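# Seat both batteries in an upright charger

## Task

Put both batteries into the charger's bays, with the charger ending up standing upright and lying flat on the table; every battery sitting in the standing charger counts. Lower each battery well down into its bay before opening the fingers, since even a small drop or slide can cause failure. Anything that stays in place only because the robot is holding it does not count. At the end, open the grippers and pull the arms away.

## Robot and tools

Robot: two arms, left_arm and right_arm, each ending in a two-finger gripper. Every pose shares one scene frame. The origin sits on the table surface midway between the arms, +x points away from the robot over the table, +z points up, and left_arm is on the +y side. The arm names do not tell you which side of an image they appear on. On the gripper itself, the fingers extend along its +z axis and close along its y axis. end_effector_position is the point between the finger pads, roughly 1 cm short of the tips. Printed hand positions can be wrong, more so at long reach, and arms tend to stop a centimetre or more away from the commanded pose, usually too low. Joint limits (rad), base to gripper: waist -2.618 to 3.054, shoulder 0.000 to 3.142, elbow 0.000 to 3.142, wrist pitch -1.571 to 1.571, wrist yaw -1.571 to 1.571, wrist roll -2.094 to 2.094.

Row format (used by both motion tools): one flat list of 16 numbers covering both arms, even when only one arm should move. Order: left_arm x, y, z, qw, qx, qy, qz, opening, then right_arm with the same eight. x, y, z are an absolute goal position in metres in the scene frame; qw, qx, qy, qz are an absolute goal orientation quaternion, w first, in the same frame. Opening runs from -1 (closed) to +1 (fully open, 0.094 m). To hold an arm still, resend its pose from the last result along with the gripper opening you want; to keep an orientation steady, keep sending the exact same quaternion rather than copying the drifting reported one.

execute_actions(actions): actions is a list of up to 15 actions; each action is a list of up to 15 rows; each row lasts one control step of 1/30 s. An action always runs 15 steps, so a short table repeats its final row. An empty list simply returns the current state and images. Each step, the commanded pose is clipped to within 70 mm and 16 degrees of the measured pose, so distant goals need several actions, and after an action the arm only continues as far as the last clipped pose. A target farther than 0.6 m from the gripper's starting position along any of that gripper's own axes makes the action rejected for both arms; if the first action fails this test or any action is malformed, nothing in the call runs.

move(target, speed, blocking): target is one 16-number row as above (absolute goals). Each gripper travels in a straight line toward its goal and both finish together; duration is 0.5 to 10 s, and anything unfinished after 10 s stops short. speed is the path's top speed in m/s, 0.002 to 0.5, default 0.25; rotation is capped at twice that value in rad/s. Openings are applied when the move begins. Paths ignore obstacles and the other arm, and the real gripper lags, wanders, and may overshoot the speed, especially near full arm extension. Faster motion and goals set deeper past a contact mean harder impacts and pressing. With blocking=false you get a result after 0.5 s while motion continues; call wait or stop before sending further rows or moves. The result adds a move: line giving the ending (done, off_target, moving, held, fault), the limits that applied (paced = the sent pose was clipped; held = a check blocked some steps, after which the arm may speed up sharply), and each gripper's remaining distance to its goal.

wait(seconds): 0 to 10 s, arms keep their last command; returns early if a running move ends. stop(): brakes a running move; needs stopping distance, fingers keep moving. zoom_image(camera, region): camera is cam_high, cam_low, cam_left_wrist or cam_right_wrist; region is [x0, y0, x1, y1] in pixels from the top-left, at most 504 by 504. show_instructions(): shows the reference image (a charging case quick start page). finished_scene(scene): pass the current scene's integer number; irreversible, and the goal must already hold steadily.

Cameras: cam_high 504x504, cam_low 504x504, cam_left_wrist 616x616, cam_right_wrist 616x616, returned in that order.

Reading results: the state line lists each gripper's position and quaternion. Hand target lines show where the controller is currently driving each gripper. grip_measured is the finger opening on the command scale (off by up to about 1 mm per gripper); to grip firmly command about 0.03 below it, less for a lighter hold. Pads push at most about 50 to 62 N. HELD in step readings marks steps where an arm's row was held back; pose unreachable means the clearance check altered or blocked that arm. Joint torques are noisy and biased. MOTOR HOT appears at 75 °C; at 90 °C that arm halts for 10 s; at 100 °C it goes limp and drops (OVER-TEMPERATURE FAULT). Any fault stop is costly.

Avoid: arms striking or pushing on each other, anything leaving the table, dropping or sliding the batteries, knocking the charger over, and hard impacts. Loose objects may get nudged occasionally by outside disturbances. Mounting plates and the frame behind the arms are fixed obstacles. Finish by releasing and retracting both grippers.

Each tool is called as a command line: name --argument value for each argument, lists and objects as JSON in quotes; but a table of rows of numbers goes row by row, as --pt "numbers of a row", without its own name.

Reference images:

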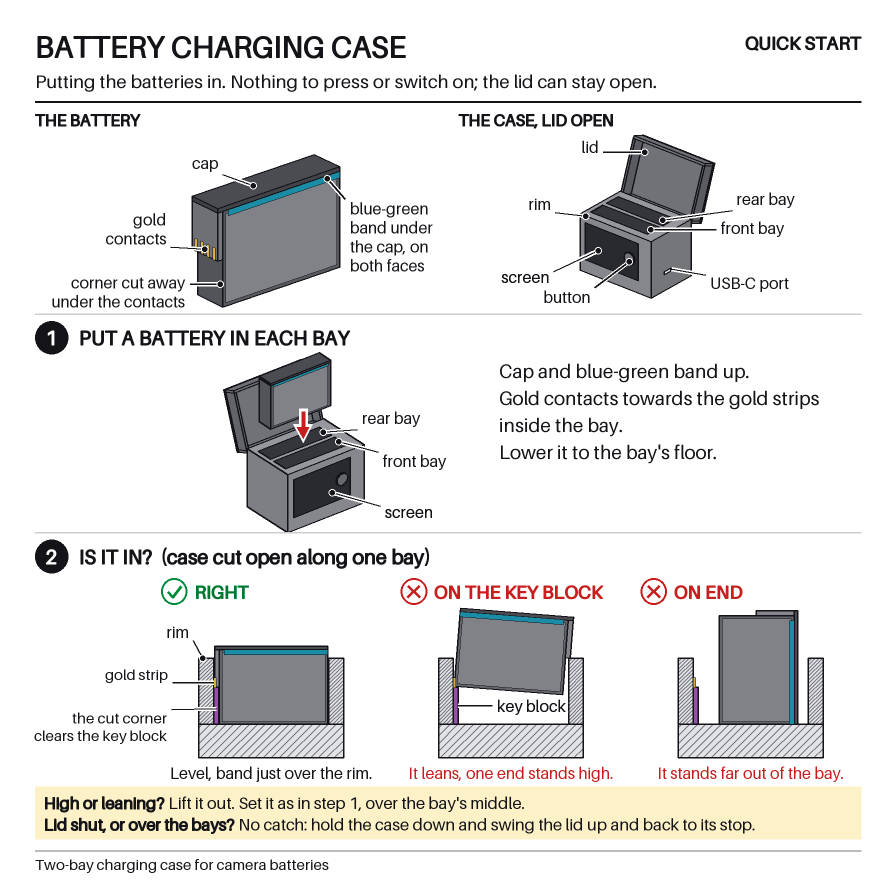

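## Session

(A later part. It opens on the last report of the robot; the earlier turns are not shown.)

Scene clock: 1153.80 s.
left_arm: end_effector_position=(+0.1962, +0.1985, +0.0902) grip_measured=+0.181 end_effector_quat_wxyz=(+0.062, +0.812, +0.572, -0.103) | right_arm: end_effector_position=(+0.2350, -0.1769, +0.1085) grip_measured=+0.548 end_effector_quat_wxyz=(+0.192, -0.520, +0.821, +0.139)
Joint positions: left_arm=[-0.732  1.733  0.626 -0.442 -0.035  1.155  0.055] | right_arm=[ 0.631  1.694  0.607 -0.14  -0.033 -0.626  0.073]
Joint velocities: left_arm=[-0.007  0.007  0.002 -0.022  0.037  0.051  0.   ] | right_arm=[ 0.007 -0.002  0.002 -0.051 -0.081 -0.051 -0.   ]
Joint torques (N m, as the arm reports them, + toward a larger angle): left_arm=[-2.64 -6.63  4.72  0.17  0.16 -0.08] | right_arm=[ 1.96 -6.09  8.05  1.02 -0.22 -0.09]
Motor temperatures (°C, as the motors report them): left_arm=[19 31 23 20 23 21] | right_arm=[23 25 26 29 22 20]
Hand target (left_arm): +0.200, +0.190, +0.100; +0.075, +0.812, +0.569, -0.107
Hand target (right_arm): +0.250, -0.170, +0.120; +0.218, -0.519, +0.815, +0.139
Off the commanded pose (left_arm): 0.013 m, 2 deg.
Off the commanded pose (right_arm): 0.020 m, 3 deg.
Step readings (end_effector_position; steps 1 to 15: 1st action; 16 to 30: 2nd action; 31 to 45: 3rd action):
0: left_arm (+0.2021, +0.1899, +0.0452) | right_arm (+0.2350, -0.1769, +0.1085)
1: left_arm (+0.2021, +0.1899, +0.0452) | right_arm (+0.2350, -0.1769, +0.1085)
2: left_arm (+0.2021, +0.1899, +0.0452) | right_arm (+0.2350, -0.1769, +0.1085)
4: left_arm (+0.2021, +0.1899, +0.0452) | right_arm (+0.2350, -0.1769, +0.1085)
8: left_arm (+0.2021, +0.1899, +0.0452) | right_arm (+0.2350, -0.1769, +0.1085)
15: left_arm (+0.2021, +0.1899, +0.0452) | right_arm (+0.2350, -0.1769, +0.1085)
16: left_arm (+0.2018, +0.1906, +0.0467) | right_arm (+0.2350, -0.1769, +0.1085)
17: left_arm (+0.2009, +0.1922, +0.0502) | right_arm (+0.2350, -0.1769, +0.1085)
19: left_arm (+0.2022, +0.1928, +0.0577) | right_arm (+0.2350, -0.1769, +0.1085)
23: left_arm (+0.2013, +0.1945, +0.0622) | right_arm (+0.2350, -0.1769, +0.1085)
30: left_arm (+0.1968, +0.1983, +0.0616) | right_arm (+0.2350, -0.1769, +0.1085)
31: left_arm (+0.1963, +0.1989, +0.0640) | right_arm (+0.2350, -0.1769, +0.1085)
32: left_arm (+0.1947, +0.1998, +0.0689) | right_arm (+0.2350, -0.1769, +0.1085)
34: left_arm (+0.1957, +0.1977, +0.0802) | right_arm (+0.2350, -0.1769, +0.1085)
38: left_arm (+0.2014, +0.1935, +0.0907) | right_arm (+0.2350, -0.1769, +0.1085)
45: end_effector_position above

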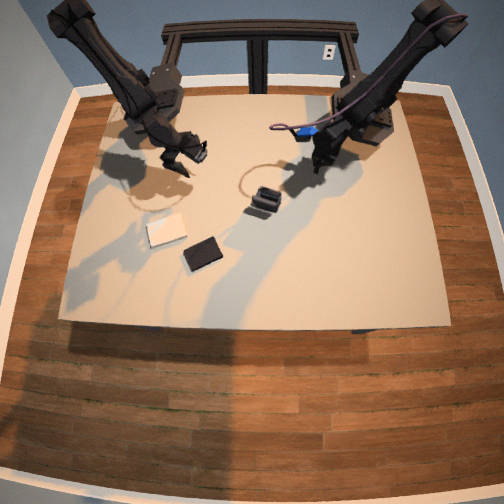

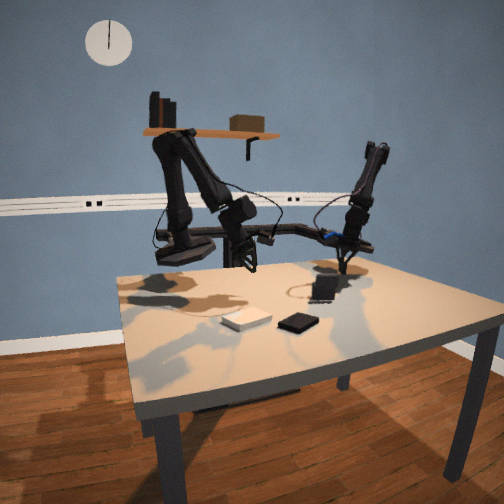

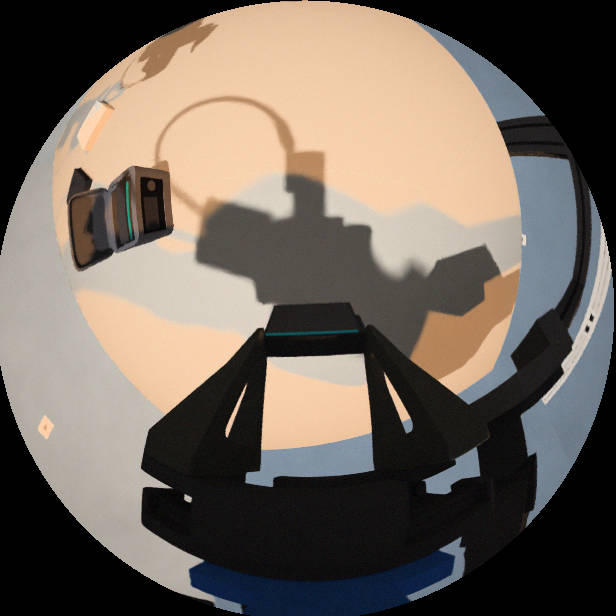

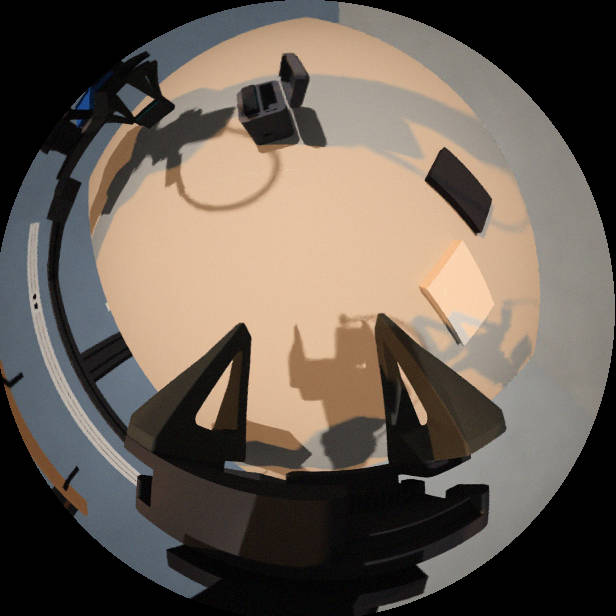

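move --target '[0.29,0.07,0.15,0.1285,0.172,0.976,-0.0227,0.14,0.25,-0.17,0.12,0.218,-0.519,0.815,0.139,0.55]' --speed 0.2

execute_actions --actions '[[[0.318,0.040,0.14,0.1285,0.172,0.976,-0.0227,0.14,0.25,-0.17,0.12,0.218,-0.519,0.815,0.139,0.55]],[[0.319,0.040,0.12,0.1285,0.172,0.976,-0.0227,0.14,0.25,-0.17,0.12,0.218,-0.519,0.815,0.139,0.55]]]'

zoom_image --camera "cam_left_wrist" --region '[200,180,430,400]'

zoom_image --camera "cam_right_wrist" --region '[200,20,360,170]'

Scene clock: 1166.03 s.
left_arm: end_effector_position=(+0.2840, +0.0790, +0.1388) grip_measured=+0.181 end_effector_quat_wxyz=(+0.115, +0.172, +0.978, -0.021) | right_arm: end_effector_position=(+0.2353, -0.1773, +0.1084) grip_measured=+0.548 end_effector_quat_wxyz=(+0.192, -0.520, +0.821, +0.138)
Joint positions: left_arm=[-0.986  2.088  1.247 -0.659 -0.381 -0.624  0.055] | right_arm=[ 0.631  1.694  0.607 -0.14  -0.03  -0.626  0.073]
Joint velocities: left_arm=[-0.002  0.022  0.012  0.007 -0.037 -0.007  0.   ] | right_arm=[-0.017 -0.012  0.002  0.037  0.007 -0.095  0.   ]
Joint torques (N m, as the arm reports them, + toward a larger angle): left_arm=[-3.74 -8.8   6.35  0.37 -0.2  -0.05] | right_arm=[ 1.81 -6.2   8.17  1.01 -0.22 -0.12]
Motor temperatures (°C, as the motors report them): left_arm=[19 31 24 20 23 21] | right_arm=[23 25 26 29 22 20]
Hand target (left_arm): +0.287, +0.069, +0.149; +0.130, +0.172, +0.976, -0.026
Hand target (right_arm): +0.250, -0.170, +0.120; +0.218, -0.519, +0.815, +0.139
Off the commanded pose (left_arm): 0.016 m, 2 deg.
Off the commanded pose (right_arm): 0.020 m, 3 deg.
move: off_target (left_arm, right_arm)

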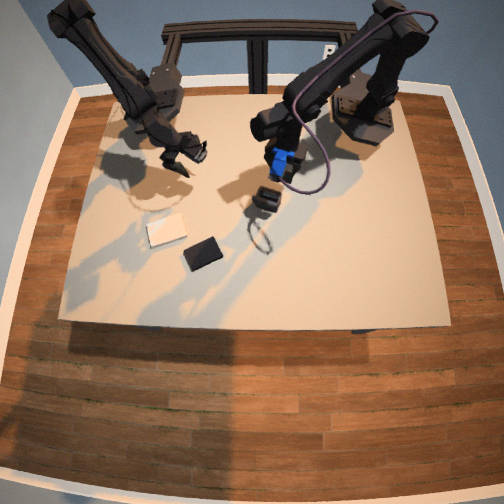

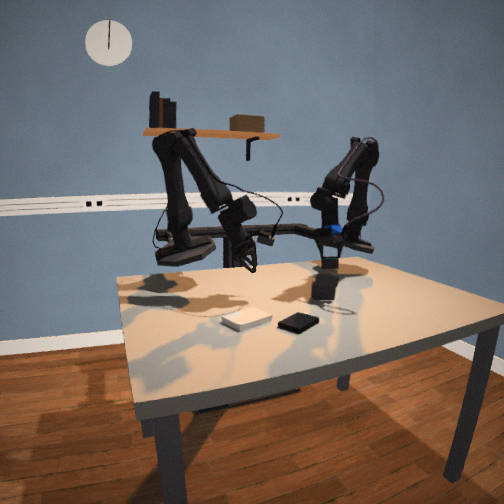

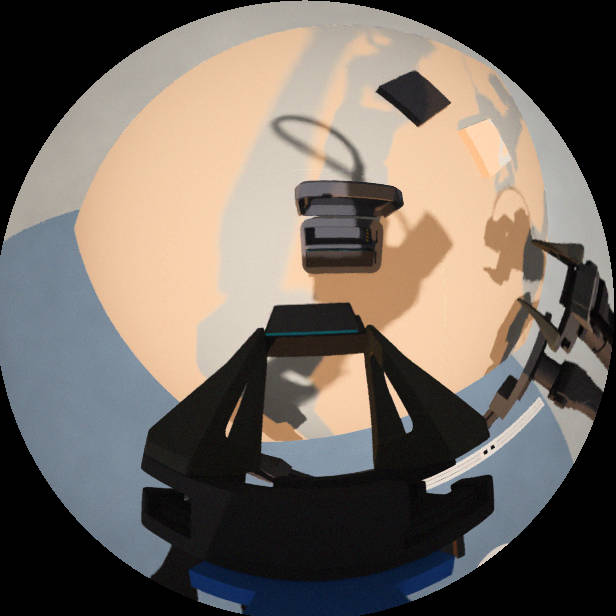

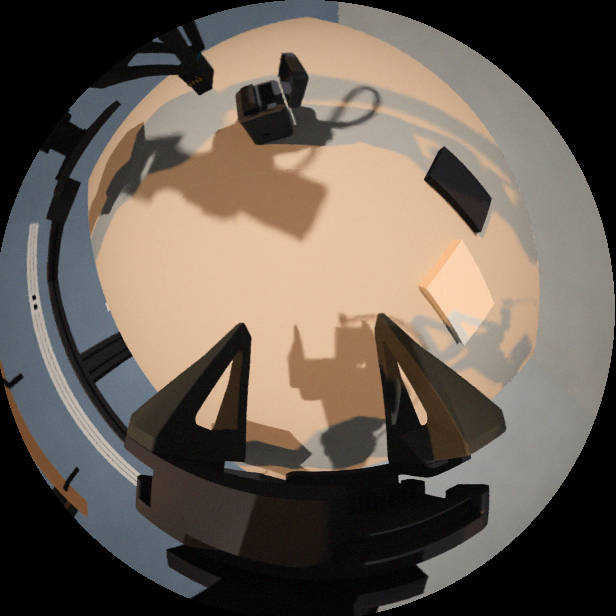

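Scene clock: 1167.03 s.
left_arm: end_effector_position=(+0.3125, +0.0439, +0.1149) grip_measured=+0.181 end_effector_quat_wxyz=(+0.115, +0.174, +0.978, -0.017) | right_arm: end_effector_position=(+0.2353, -0.1773, +0.1084) grip_measured=+0.548 end_effector_quat_wxyz=(+0.192, -0.520, +0.821, +0.138)
Joint positions: left_arm=[-0.958  2.279  1.446 -0.661 -0.383 -0.591  0.055] | right_arm=[ 0.631  1.694  0.607 -0.14  -0.03  -0.626  0.073]
Joint velocities: left_arm=[-0.007 -0.017 -0.002 -0.007 -0.095 -0.037 -0.001] | right_arm=[ 0.017  0.007 -0.017  0.022  0.037 -0.037  0.001]
Joint torques (N m, as the arm reports them, + toward a larger angle): left_arm=[ -2.58 -11.07   4.71   0.58  -0.17   0.11] | right_arm=[ 1.88 -6.06  8.03  1.04 -0.23 -0.09]
Motor temperatures (°C, as the motors report them): left_arm=[19 32 24 20 23 21] | right_arm=[23 25 26 29 22 20]
Hand target (left_arm): +0.319, +0.040, +0.120; +0.128, +0.172, +0.976, -0.023
Hand target (right_arm): +0.250, -0.170, +0.120; +0.218, -0.519, +0.815, +0.139
Off the commanded pose (left_arm): 0.009 m, 2 deg.
Off the commanded pose (right_arm): 0.020 m, 3 deg.
Step readings (end_effector_position; steps 1 to 15: 1st action; 16 to 30: 2nd action):
0: left_arm (+0.2840, +0.0790, +0.1388) | right_arm (+0.2353, -0.1773, +0.1084)
1: left_arm (+0.2849, +0.0778, +0.1383) | right_arm (+0.2353, -0.1773, +0.1084)
2: left_arm (+0.2898, +0.0708, +0.1375) | right_arm (+0.2353, -0.1773, +0.1084)
4: left_arm (+0.3021, +0.0522, +0.1345) | right_arm (+0.2353, -0.1773, +0.1084)
8: left_arm (+0.3094, +0.0422, +0.1298) | right_arm (+0.2353, -0.1773, +0.1084)
15: left_arm (+0.3076, +0.0449, +0.1287) | right_arm (+0.2353, -0.1773, +0.1084)
16: left_arm (+0.3079, +0.0447, +0.1278) | right_arm (+0.2353, -0.1773, +0.1084)
17: left_arm (+0.3090, +0.0438, +0.1265) | right_arm (+0.2353, -0.1773, +0.1084)
19: left_arm (+0.3105, +0.0434, +0.1215) | right_arm (+0.2353, -0.1773, +0.1084)
23: left_arm (+0.3116, +0.0450, +0.1148) | right_arm (+0.2353, -0.1773, +0.1084)
30: end_effector_position above

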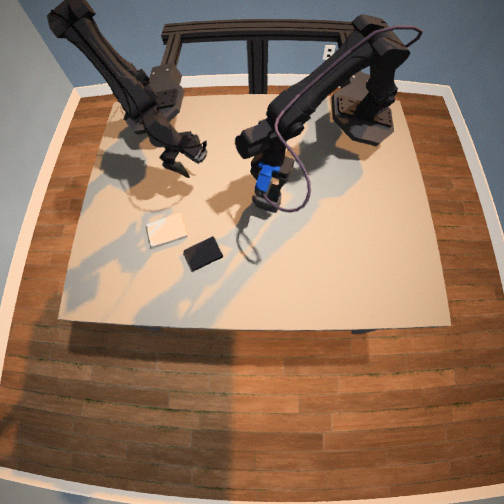

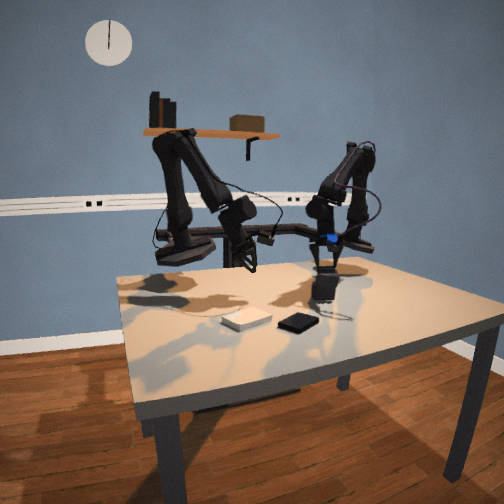

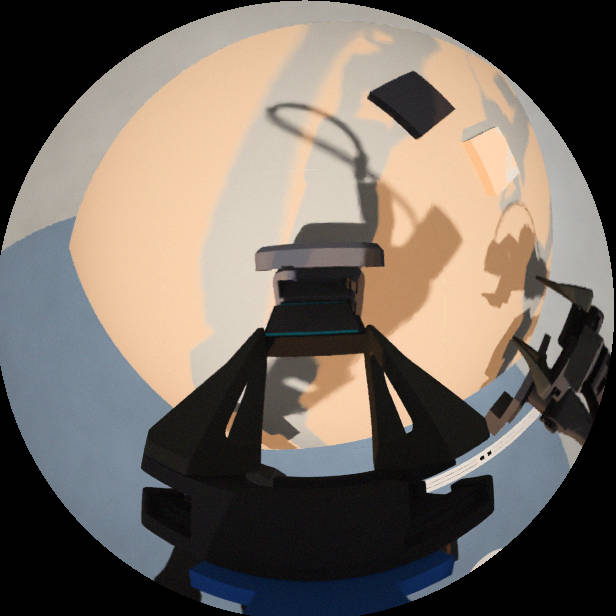

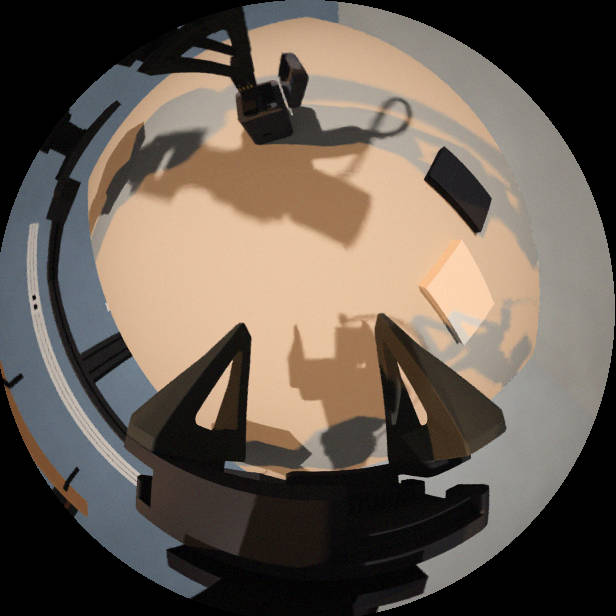

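Region (200, 180, 430, 400) of cam_left_wrist's 616x616 image, scaled by 2.191, with more detail than that image has; it fills the top 482 rows of this view, and the rest is white.

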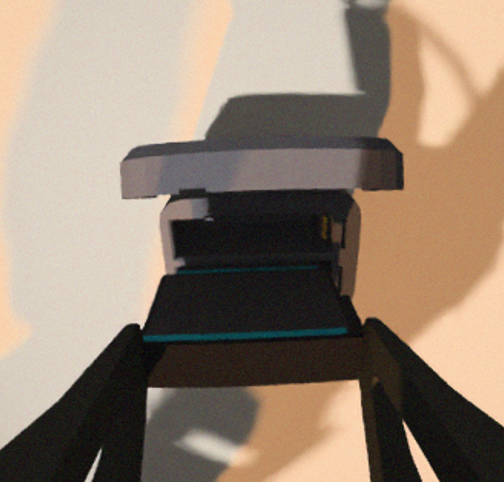

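Region (200, 20, 360, 170) of cam_right_wrist's 616x616 image, scaled by 3.150, with more detail than that image has; it fills the top 472 rows of this view, and the rest is white.

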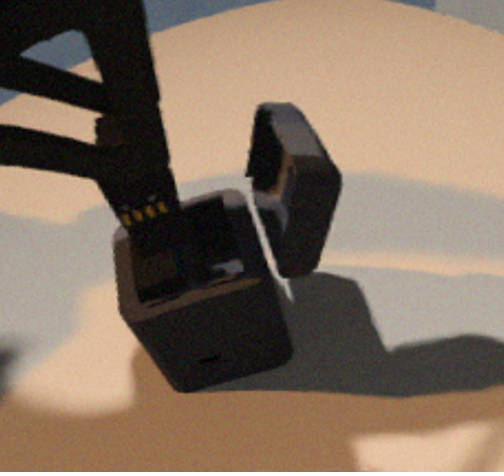

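execute_actions --actions '[[[0.326,0.037,0.125,0.1285,0.172,0.976,-0.0227,0.14,0.25,-0.17,0.12,0.218,-0.519,0.815,0.139,0.55]],[[0.324,0.038,0.110,0.1285,0.172,0.976,-0.0227,0.14,0.25,-0.17,0.12,0.218,-0.519,0.815,0.139,0.55]]]'

zoom_image --camera "cam_left_wrist" --region '[200,180,430,400]'

zoom_image --camera "cam_right_wrist" --region '[200,20,360,170]'

Scene clock: 1174.13 s.
left_arm: end_effector_position=(+0.3190, +0.0401, +0.1072) grip_measured=+0.181 end_effector_quat_wxyz=(+0.118, +0.174, +0.978, -0.020) | right_arm: end_effector_position=(+0.2353, -0.1773, +0.1084) grip_measured=+0.548 end_effector_quat_wxyz=(+0.192, -0.520, +0.821, +0.138)
Joint positions: left_arm=[-0.946  2.308  1.461 -0.635 -0.383 -0.576  0.055] | right_arm=[ 0.631  1.694  0.607 -0.14  -0.03  -0.626  0.073]
Joint velocities: left_arm=[-0.002 -0.002 -0.002  0.081  0.022  0.066 -0.   ] | right_arm=[ 0.012 -0.007  0.002 -0.081  0.007 -0.066 -0.   ]
Joint torques (N m, as the arm reports them, + toward a larger angle): left_arm=[ -2.82 -11.14   4.24   0.54  -0.11   0.09] | right_arm=[ 1.97 -6.08  8.18  0.99 -0.25 -0.09]
Motor temperatures (°C, as the motors report them): left_arm=[19 33 24 20 23 21] | right_arm=[23 25 26 29 22 20]
Hand target (left_arm): +0.324, +0.038, +0.110; +0.128, +0.172, +0.976, -0.023
Hand target (right_arm): +0.250, -0.170, +0.120; +0.218, -0.519, +0.815, +0.139
Off the commanded pose (left_arm): 0.006 m, 1 deg.
Off the commanded pose (right_arm): 0.020 m, 3 deg.
Step readings (end_effector_position; steps 1 to 15: 1st action; 16 to 30: 2nd action):
0: left_arm (+0.3128, +0.0435, +0.1150) | right_arm (+0.2353, -0.1773, +0.1084)
1: left_arm (+0.3129, +0.0435, +0.1152) | right_arm (+0.2353, -0.1773, +0.1084)
2: left_arm (+0.3131, +0.0432, +0.1154) | right_arm (+0.2353, -0.1773, +0.1084)
4: left_arm (+0.3142, +0.0418, +0.1162) | right_arm (+0.2353, -0.1773, +0.1084)
8: left_arm (+0.3152, +0.0408, +0.1172) | right_arm (+0.2353, -0.1773, +0.1084)
15: left_arm (+0.3151, +0.0409, +0.1172) | right_arm (+0.2353, -0.1773, +0.1084)
16: left_arm (+0.3154, +0.0407, +0.1166) | right_arm (+0.2353, -0.1773, +0.1084)
17: left_arm (+0.3162, +0.0399, +0.1155) | right_arm (+0.2353, -0.1773, +0.1084)
19: left_arm (+0.3175, +0.0398, +0.1119) | right_arm (+0.2353, -0.1773, +0.1084)
23: left_arm (+0.3184, +0.0410, +0.1070) | right_arm (+0.2353, -0.1773, +0.1084)
30: end_effector_position above

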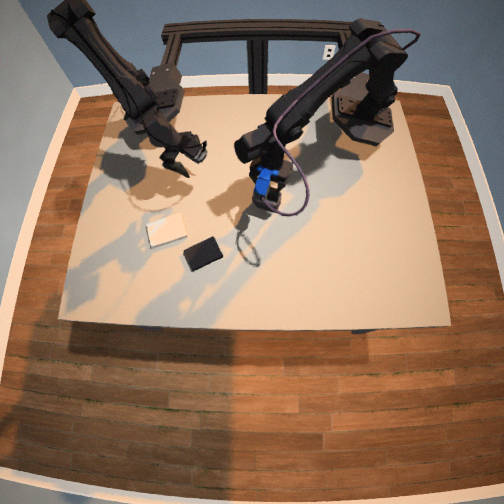

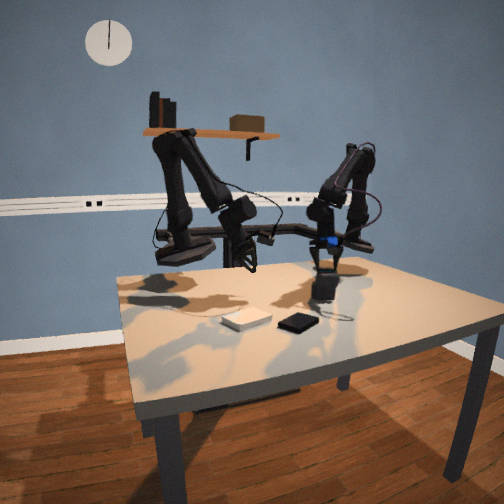

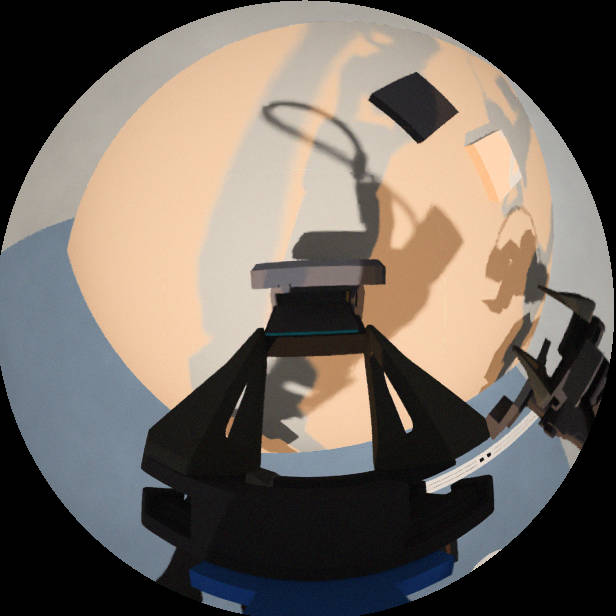

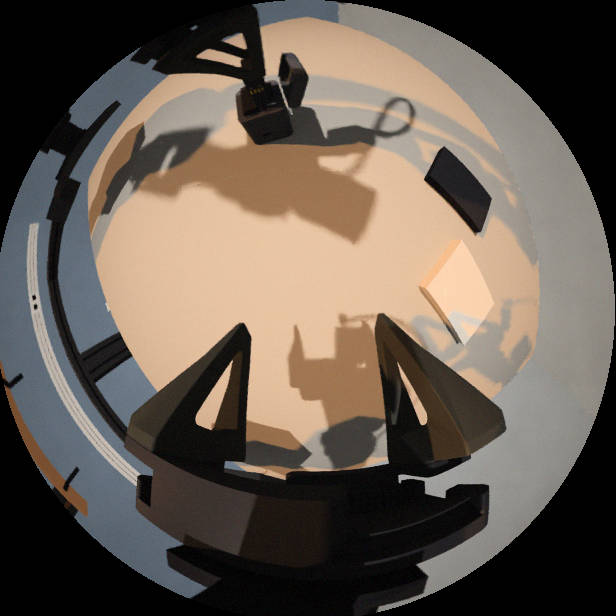

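Region (200, 180, 430, 400) of cam_left_wrist's 616x616 image, scaled by 2.191, with more detail than that image has; it fills the top 482 rows of this view, and the rest is white.

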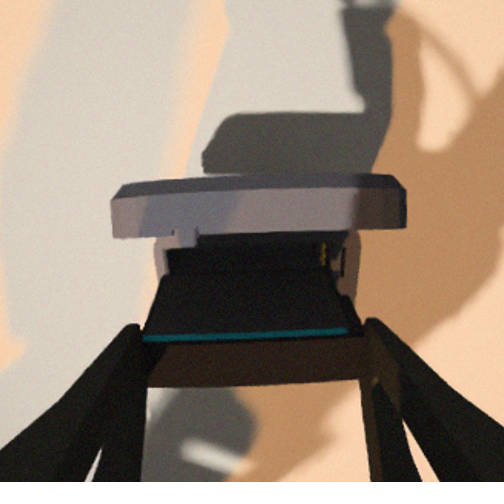

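Region (200, 20, 360, 170) of cam_right_wrist's 616x616 image, scaled by 3.150, with more detail than that image has; it fills the top 472 rows of this view, and the rest is white.

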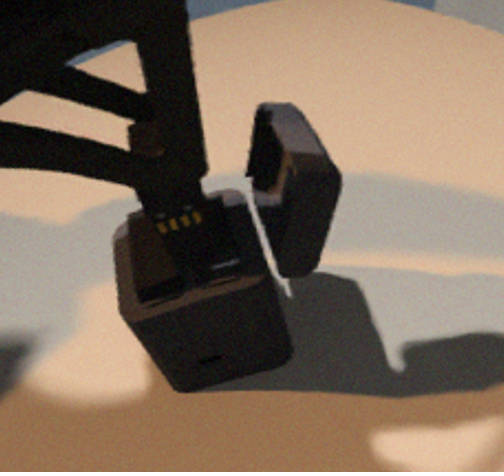

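move --target '[0.324,0.038,0.110,0.1285,0.172,0.976,-0.0227,0.14,0.262,-0.10,0.08,0.33,-0.52,0.757,0.227,0.0]' --speed 0.15

zoom_image --camera "cam_right_wrist" --region '[200,100,420,320]'

Scene clock: 1181.97 s.
left_arm: end_effector_position=(+0.3193, +0.0398, +0.1072) grip_measured=+0.181 end_effector_quat_wxyz=(+0.118, +0.173, +0.978, -0.020) | right_arm: end_effector_position=(+0.2651, -0.1071, +0.0761) grip_measured=+0.002 end_effector_quat_wxyz=(+0.320, -0.512, +0.767, +0.216)
Joint positions: left_arm=[-0.946  2.308  1.461 -0.634 -0.383 -0.576  0.055] | right_arm=[ 0.631  2.053  0.583  0.496 -0.224 -0.643  0.047]
Joint velocities: left_arm=[-0.007  0.002  0.007 -0.081 -0.007 -0.022 -0.   ] | right_arm=[ 0.002  0.002 -0.002  0.051 -0.007  0.007 -0.002]
Joint torques (N m, as the arm reports them, + toward a larger angle): left_arm=[ -2.58 -11.22   4.31   0.58  -0.14   0.06] | right_arm=[ 3.38 -6.34  3.18  1.5  -0.42 -0.06]
Motor temperatures (°C, as the motors report them): left_arm=[19 33 24 20 23 21] | right_arm=[23 25 26 29 22 20]
Hand target (left_arm): +0.324, +0.038, +0.110; +0.128, +0.172, +0.976, -0.023
Hand target (right_arm): +0.262, -0.100, +0.079; +0.330, -0.519, +0.756, +0.225
Off the commanded pose (left_arm): 0.006 m, 1 deg.
Off the commanded pose (right_arm): 0.009 m, 2 deg.
move: done

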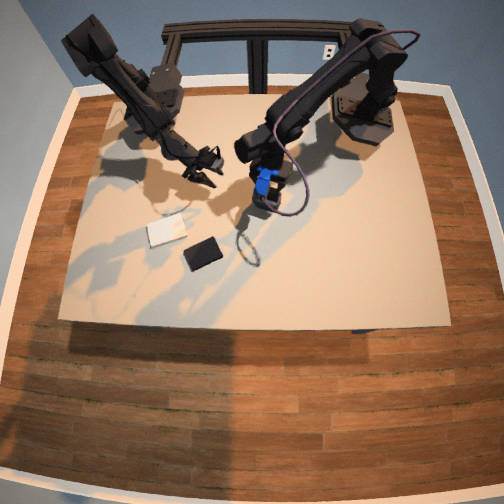

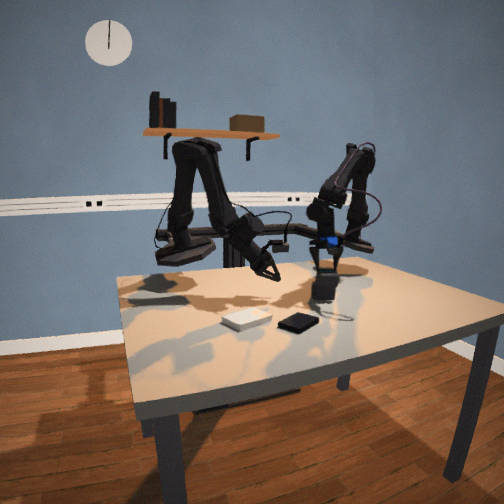

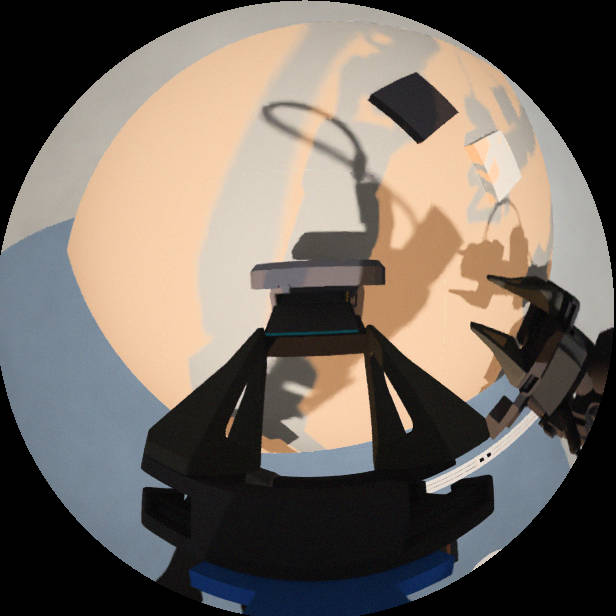

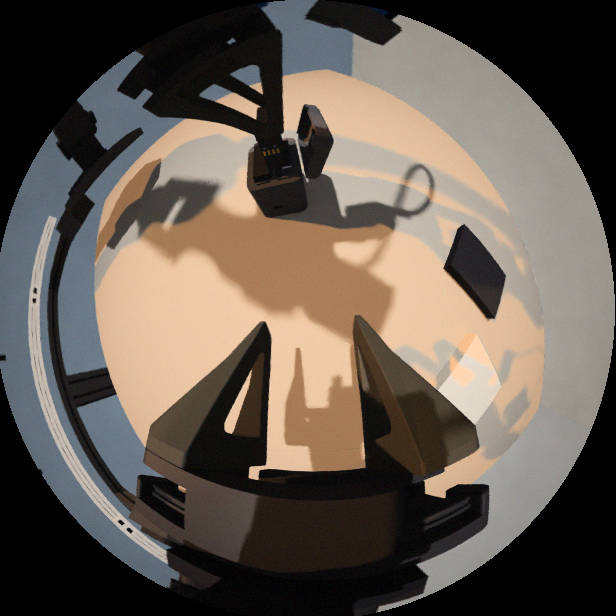

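Region (200, 100, 420, 320) of cam_right_wrist's 616x616 image, scaled by 2.291, with more detail than that image has.

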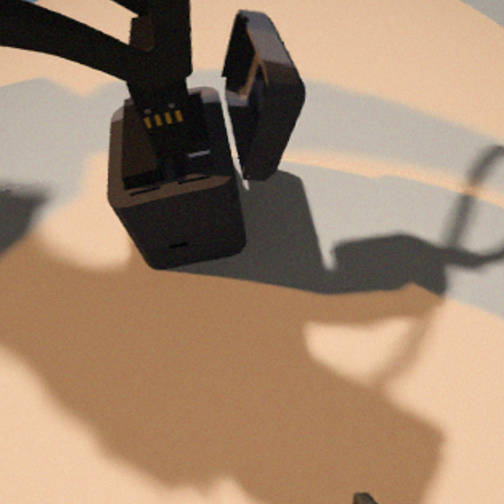

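zoom_image --camera "cam_right_wrist" --region '[235,100,345,220]'

Region (235, 100, 345, 220) of cam_right_wrist's 616x616 image, scaled by 4.200, with more detail than that image has; it fills the left 462 columns of this view, and the rest is white.

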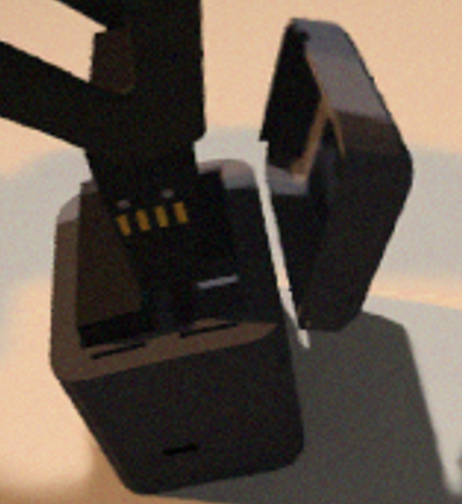

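execute_actions --actions '[[[0.334,0.033,0.118,0.1285,0.172,0.976,-0.0227,0.14,0.262,-0.10,0.08,0.33,-0.52,0.757,0.227,0.0]],[[0.330,0.036,0.107,0.1285,0.172,0.976,-0.0227,0.14,0.262,-0.10,0.08,0.33,-0.52,0.757,0.227,0.0]]]'

zoom_image --camera "cam_right_wrist" --region '[235,100,345,220]'

zoom_image --camera "cam_left_wrist" --region '[200,180,430,400]'

Scene clock: 1194.33 s.
left_arm: end_effector_position=(+0.3281, +0.0342, +0.1108) grip_measured=+0.181 end_effector_quat_wxyz=(+0.125, +0.172, +0.977, -0.026) | right_arm: end_effector_position=(+0.2651, -0.1065, +0.0766) grip_measured=+0.002 end_effector_quat_wxyz=(+0.321, -0.512, +0.766, +0.218)
Joint positions: left_arm=[-0.938  2.319  1.495 -0.635 -0.383 -0.564  0.055] | right_arm=[ 0.631  2.053  0.583  0.498 -0.228 -0.643  0.047]
Joint velocities: left_arm=[-0.002 -0.017 -0.002 -0.007 -0.022 -0.066  0.001] | right_arm=[ 0.012 -0.002 -0.017  0.007 -0.066 -0.051 -0.001]
Joint torques (N m, as the arm reports them, + toward a larger angle): left_arm=[ -2.53 -10.54   3.79   0.62  -0.16   0.1 ] | right_arm=[ 3.29 -6.7   3.38  1.44 -0.43 -0.07]
Motor temperatures (°C, as the motors report them): left_arm=[19 34 24 21 23 21] | right_arm=[23 25 25 30 22 20]
Hand target (left_arm): +0.330, +0.036, +0.107; +0.128, +0.172, +0.976, -0.023
Hand target (right_arm): +0.262, -0.100, +0.080; +0.329, -0.519, +0.756, +0.226
Off the commanded pose (left_arm): 0.005 m, 1 deg.
Off the commanded pose (right_arm): 0.008 m, 2 deg.
Step readings (end_effector_position; steps 1 to 15: 1st action; 16 to 30: 2nd action):
0: left_arm (+0.3193, +0.0398, +0.1072) | right_arm (+0.2654, -0.1069, +0.0764)
1: left_arm (+0.3196, +0.0399, +0.1073) | right_arm (+0.2654, -0.1068, +0.0764)
2: left_arm (+0.3204, +0.0395, +0.1076) | right_arm (+0.2653, -0.1067, +0.0765)
4: left_arm (+0.3230, +0.0377, +0.1084) | right_arm (+0.2653, -0.1067, +0.0765)
8: left_arm (+0.3259, +0.0368, +0.1101) | right_arm (+0.2652, -0.1066, +0.0766)
15: left_arm (+0.3252, +0.0380, +0.1098) | right_arm (+0.2651, -0.1066, +0.0766)
16: left_arm (+0.3254, +0.0377, +0.1098) | right_arm (+0.2651, -0.1066, +0.0766)
17: left_arm (+0.3259, +0.0372, +0.1100) | right_arm (+0.2651, -0.1066, +0.0766)
19: left_arm (+0.3267, +0.0360, +0.1103) | right_arm (+0.2651, -0.1066, +0.0766)
23: left_arm (+0.3276, +0.0348, +0.1106) | right_arm (+0.2651, -0.1065, +0.0766)
30: end_effector_position above

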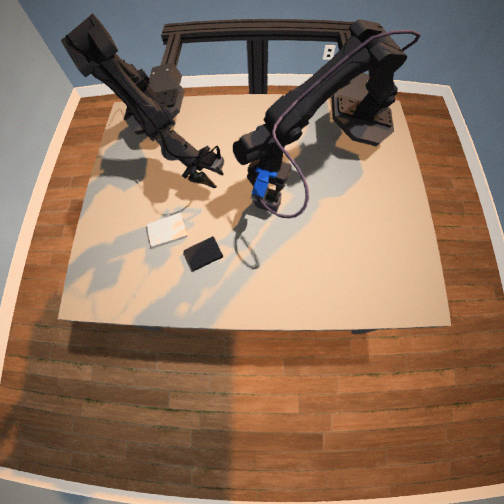

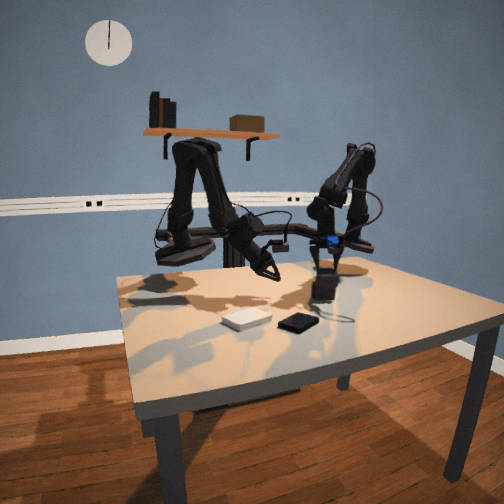

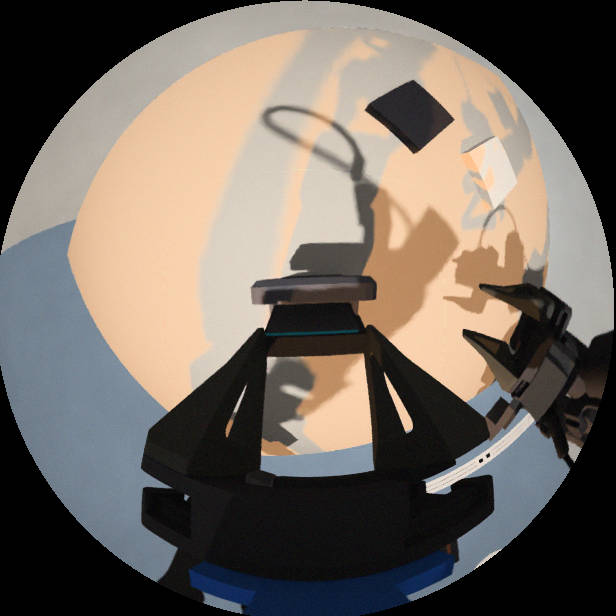

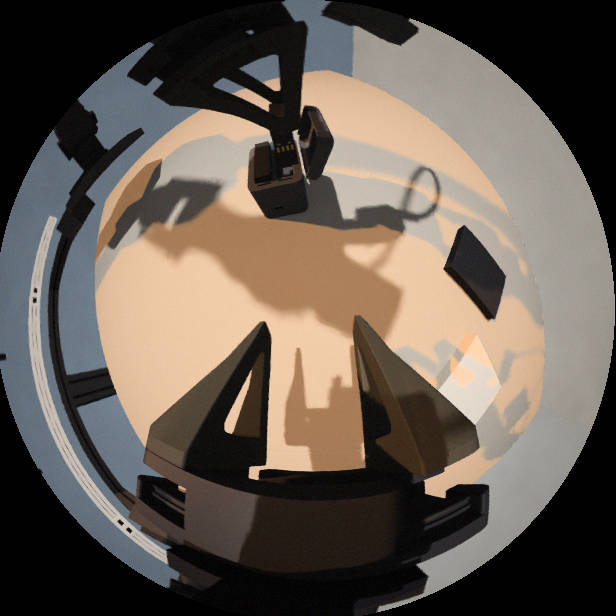

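Region (235, 100, 345, 220) of cam_right_wrist's 616x616 image, scaled by 4.200, with more detail than that image has; it fills the left 462 columns of this view, and the rest is white.

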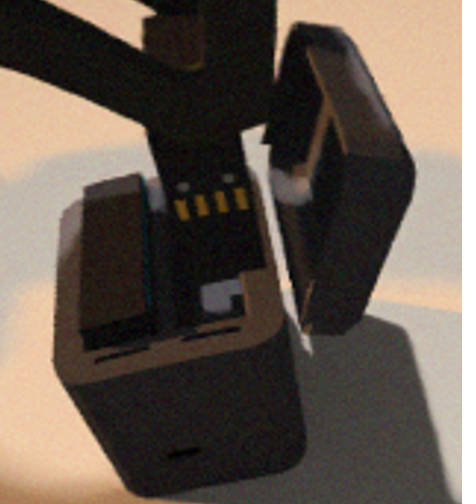

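Region (200, 180, 430, 400) of cam_left_wrist's 616x616 image, scaled by 2.191, with more detail than that image has; it fills the top 482 rows of this view, and the rest is white.

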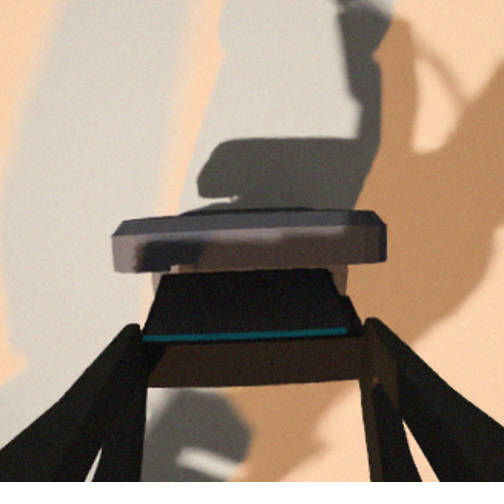

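execute_actions --actions '[[[0.329,0.035,0.099,0.1285,0.172,0.976,-0.0227,0.14,0.262,-0.10,0.08,0.33,-0.52,0.757,0.227,0.0]]]'

zoom_image --camera "cam_right_wrist" --region '[235,100,345,220]'

zoom_image --camera "cam_left_wrist" --region '[200,180,430,400]'

Scene clock: 1200.93 s.
left_arm: end_effector_position=(+0.3252, +0.0339, +0.0987) grip_measured=+0.181 end_effector_quat_wxyz=(+0.122, +0.174, +0.977, -0.023) | right_arm: end_effector_position=(+0.2651, -0.1065, +0.0766) grip_measured=+0.002 end_effector_quat_wxyz=(+0.321, -0.512, +0.766, +0.218)
Joint positions: left_arm=[-0.937  2.343  1.483 -0.608 -0.383 -0.563  0.055] | right_arm=[ 0.631  2.053  0.583  0.498 -0.228 -0.643  0.047]
Joint velocities: left_arm=[ 0.002  0.002 -0.007  0.051  0.007 -0.022 -0.001] | right_arm=[-0.012  0.002  0.002  0.007  0.11  -0.007 -0.001]
Joint torques (N m, as the arm reports them, + toward a larger angle): left_arm=[ -2.55 -11.55   3.69   0.58  -0.12   0.09] | right_arm=[ 3.15 -6.68  3.43  1.46 -0.44 -0.07]
Motor temperatures (°C, as the motors report them): left_arm=[19 34 23 21 23 21] | right_arm=[23 25 25 30 22 20]
Hand target (left_arm): +0.329, +0.035, +0.099; +0.129, +0.172, +0.976, -0.023
Hand target (right_arm): +0.262, -0.100, +0.080; +0.329, -0.519, +0.756, +0.226
Off the commanded pose (left_arm): 0.004 m, 1 deg.
Off the commanded pose (right_arm): 0.008 m, 2 deg.
Step readings (end_effector_position):
0: left_arm (+0.3282, +0.0341, +0.1108) | right_arm (+0.2651, -0.1065, +0.0766)
1: left_arm (+0.3281, +0.0338, +0.1101) | right_arm (+0.2651, -0.1065, +0.0766)
2: left_arm (+0.3285, +0.0328, +0.1091) | right_arm (+0.2651, -0.1065, +0.0766)
4: left_arm (+0.3282, +0.0318, +0.1060) | right_arm (+0.2651, -0.1065, +0.0766)
8: left_arm (+0.3253, +0.0335, +0.0999) | right_arm (+0.2651, -0.1065, +0.0766)
15: end_effector_position above

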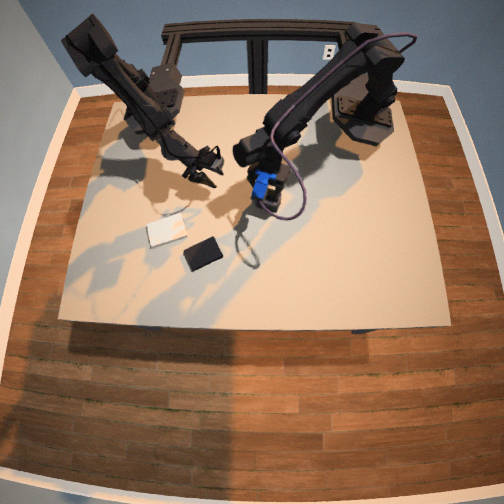

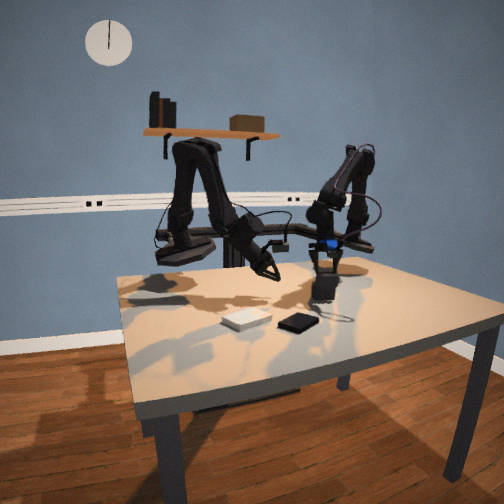

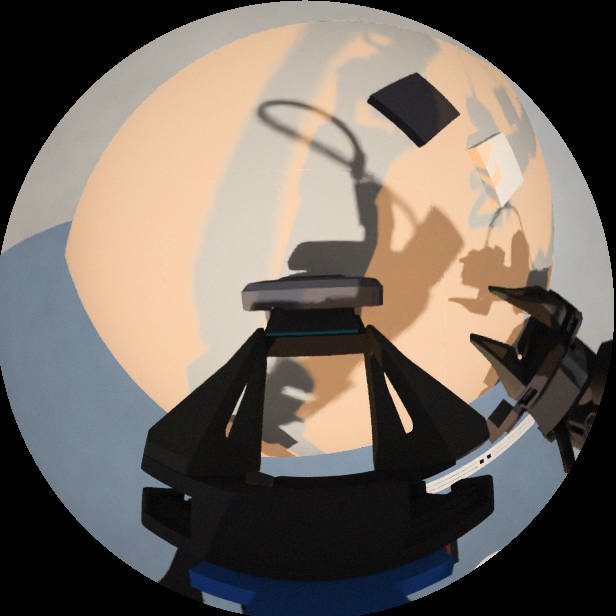

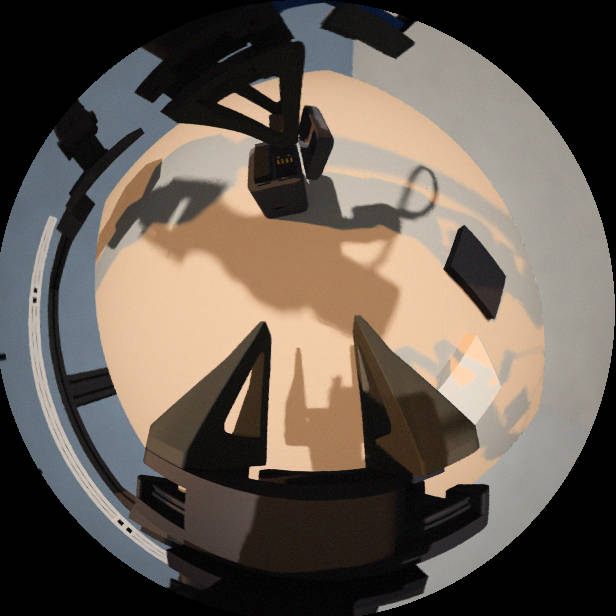

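Region (235, 100, 345, 220) of cam_right_wrist's 616x616 image, scaled by 4.200, with more detail than that image has; it fills the left 462 columns of this view, and the rest is white.

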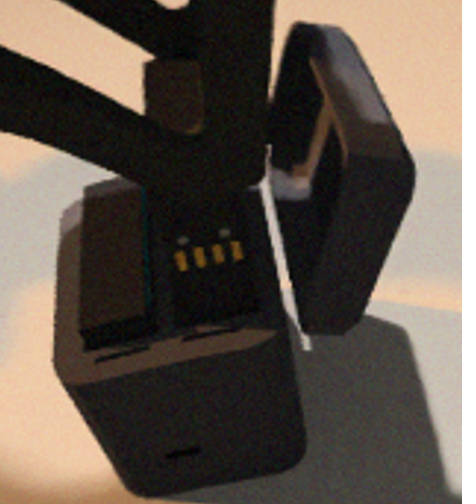

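Region (200, 180, 430, 400) of cam_left_wrist's 616x616 image, scaled by 2.191, with more detail than that image has; it fills the top 482 rows of this view, and the rest is white.

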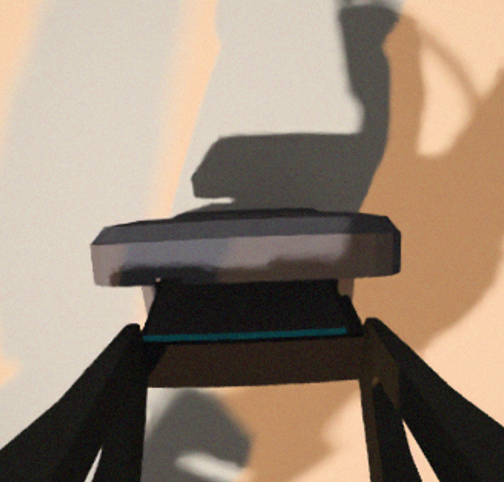

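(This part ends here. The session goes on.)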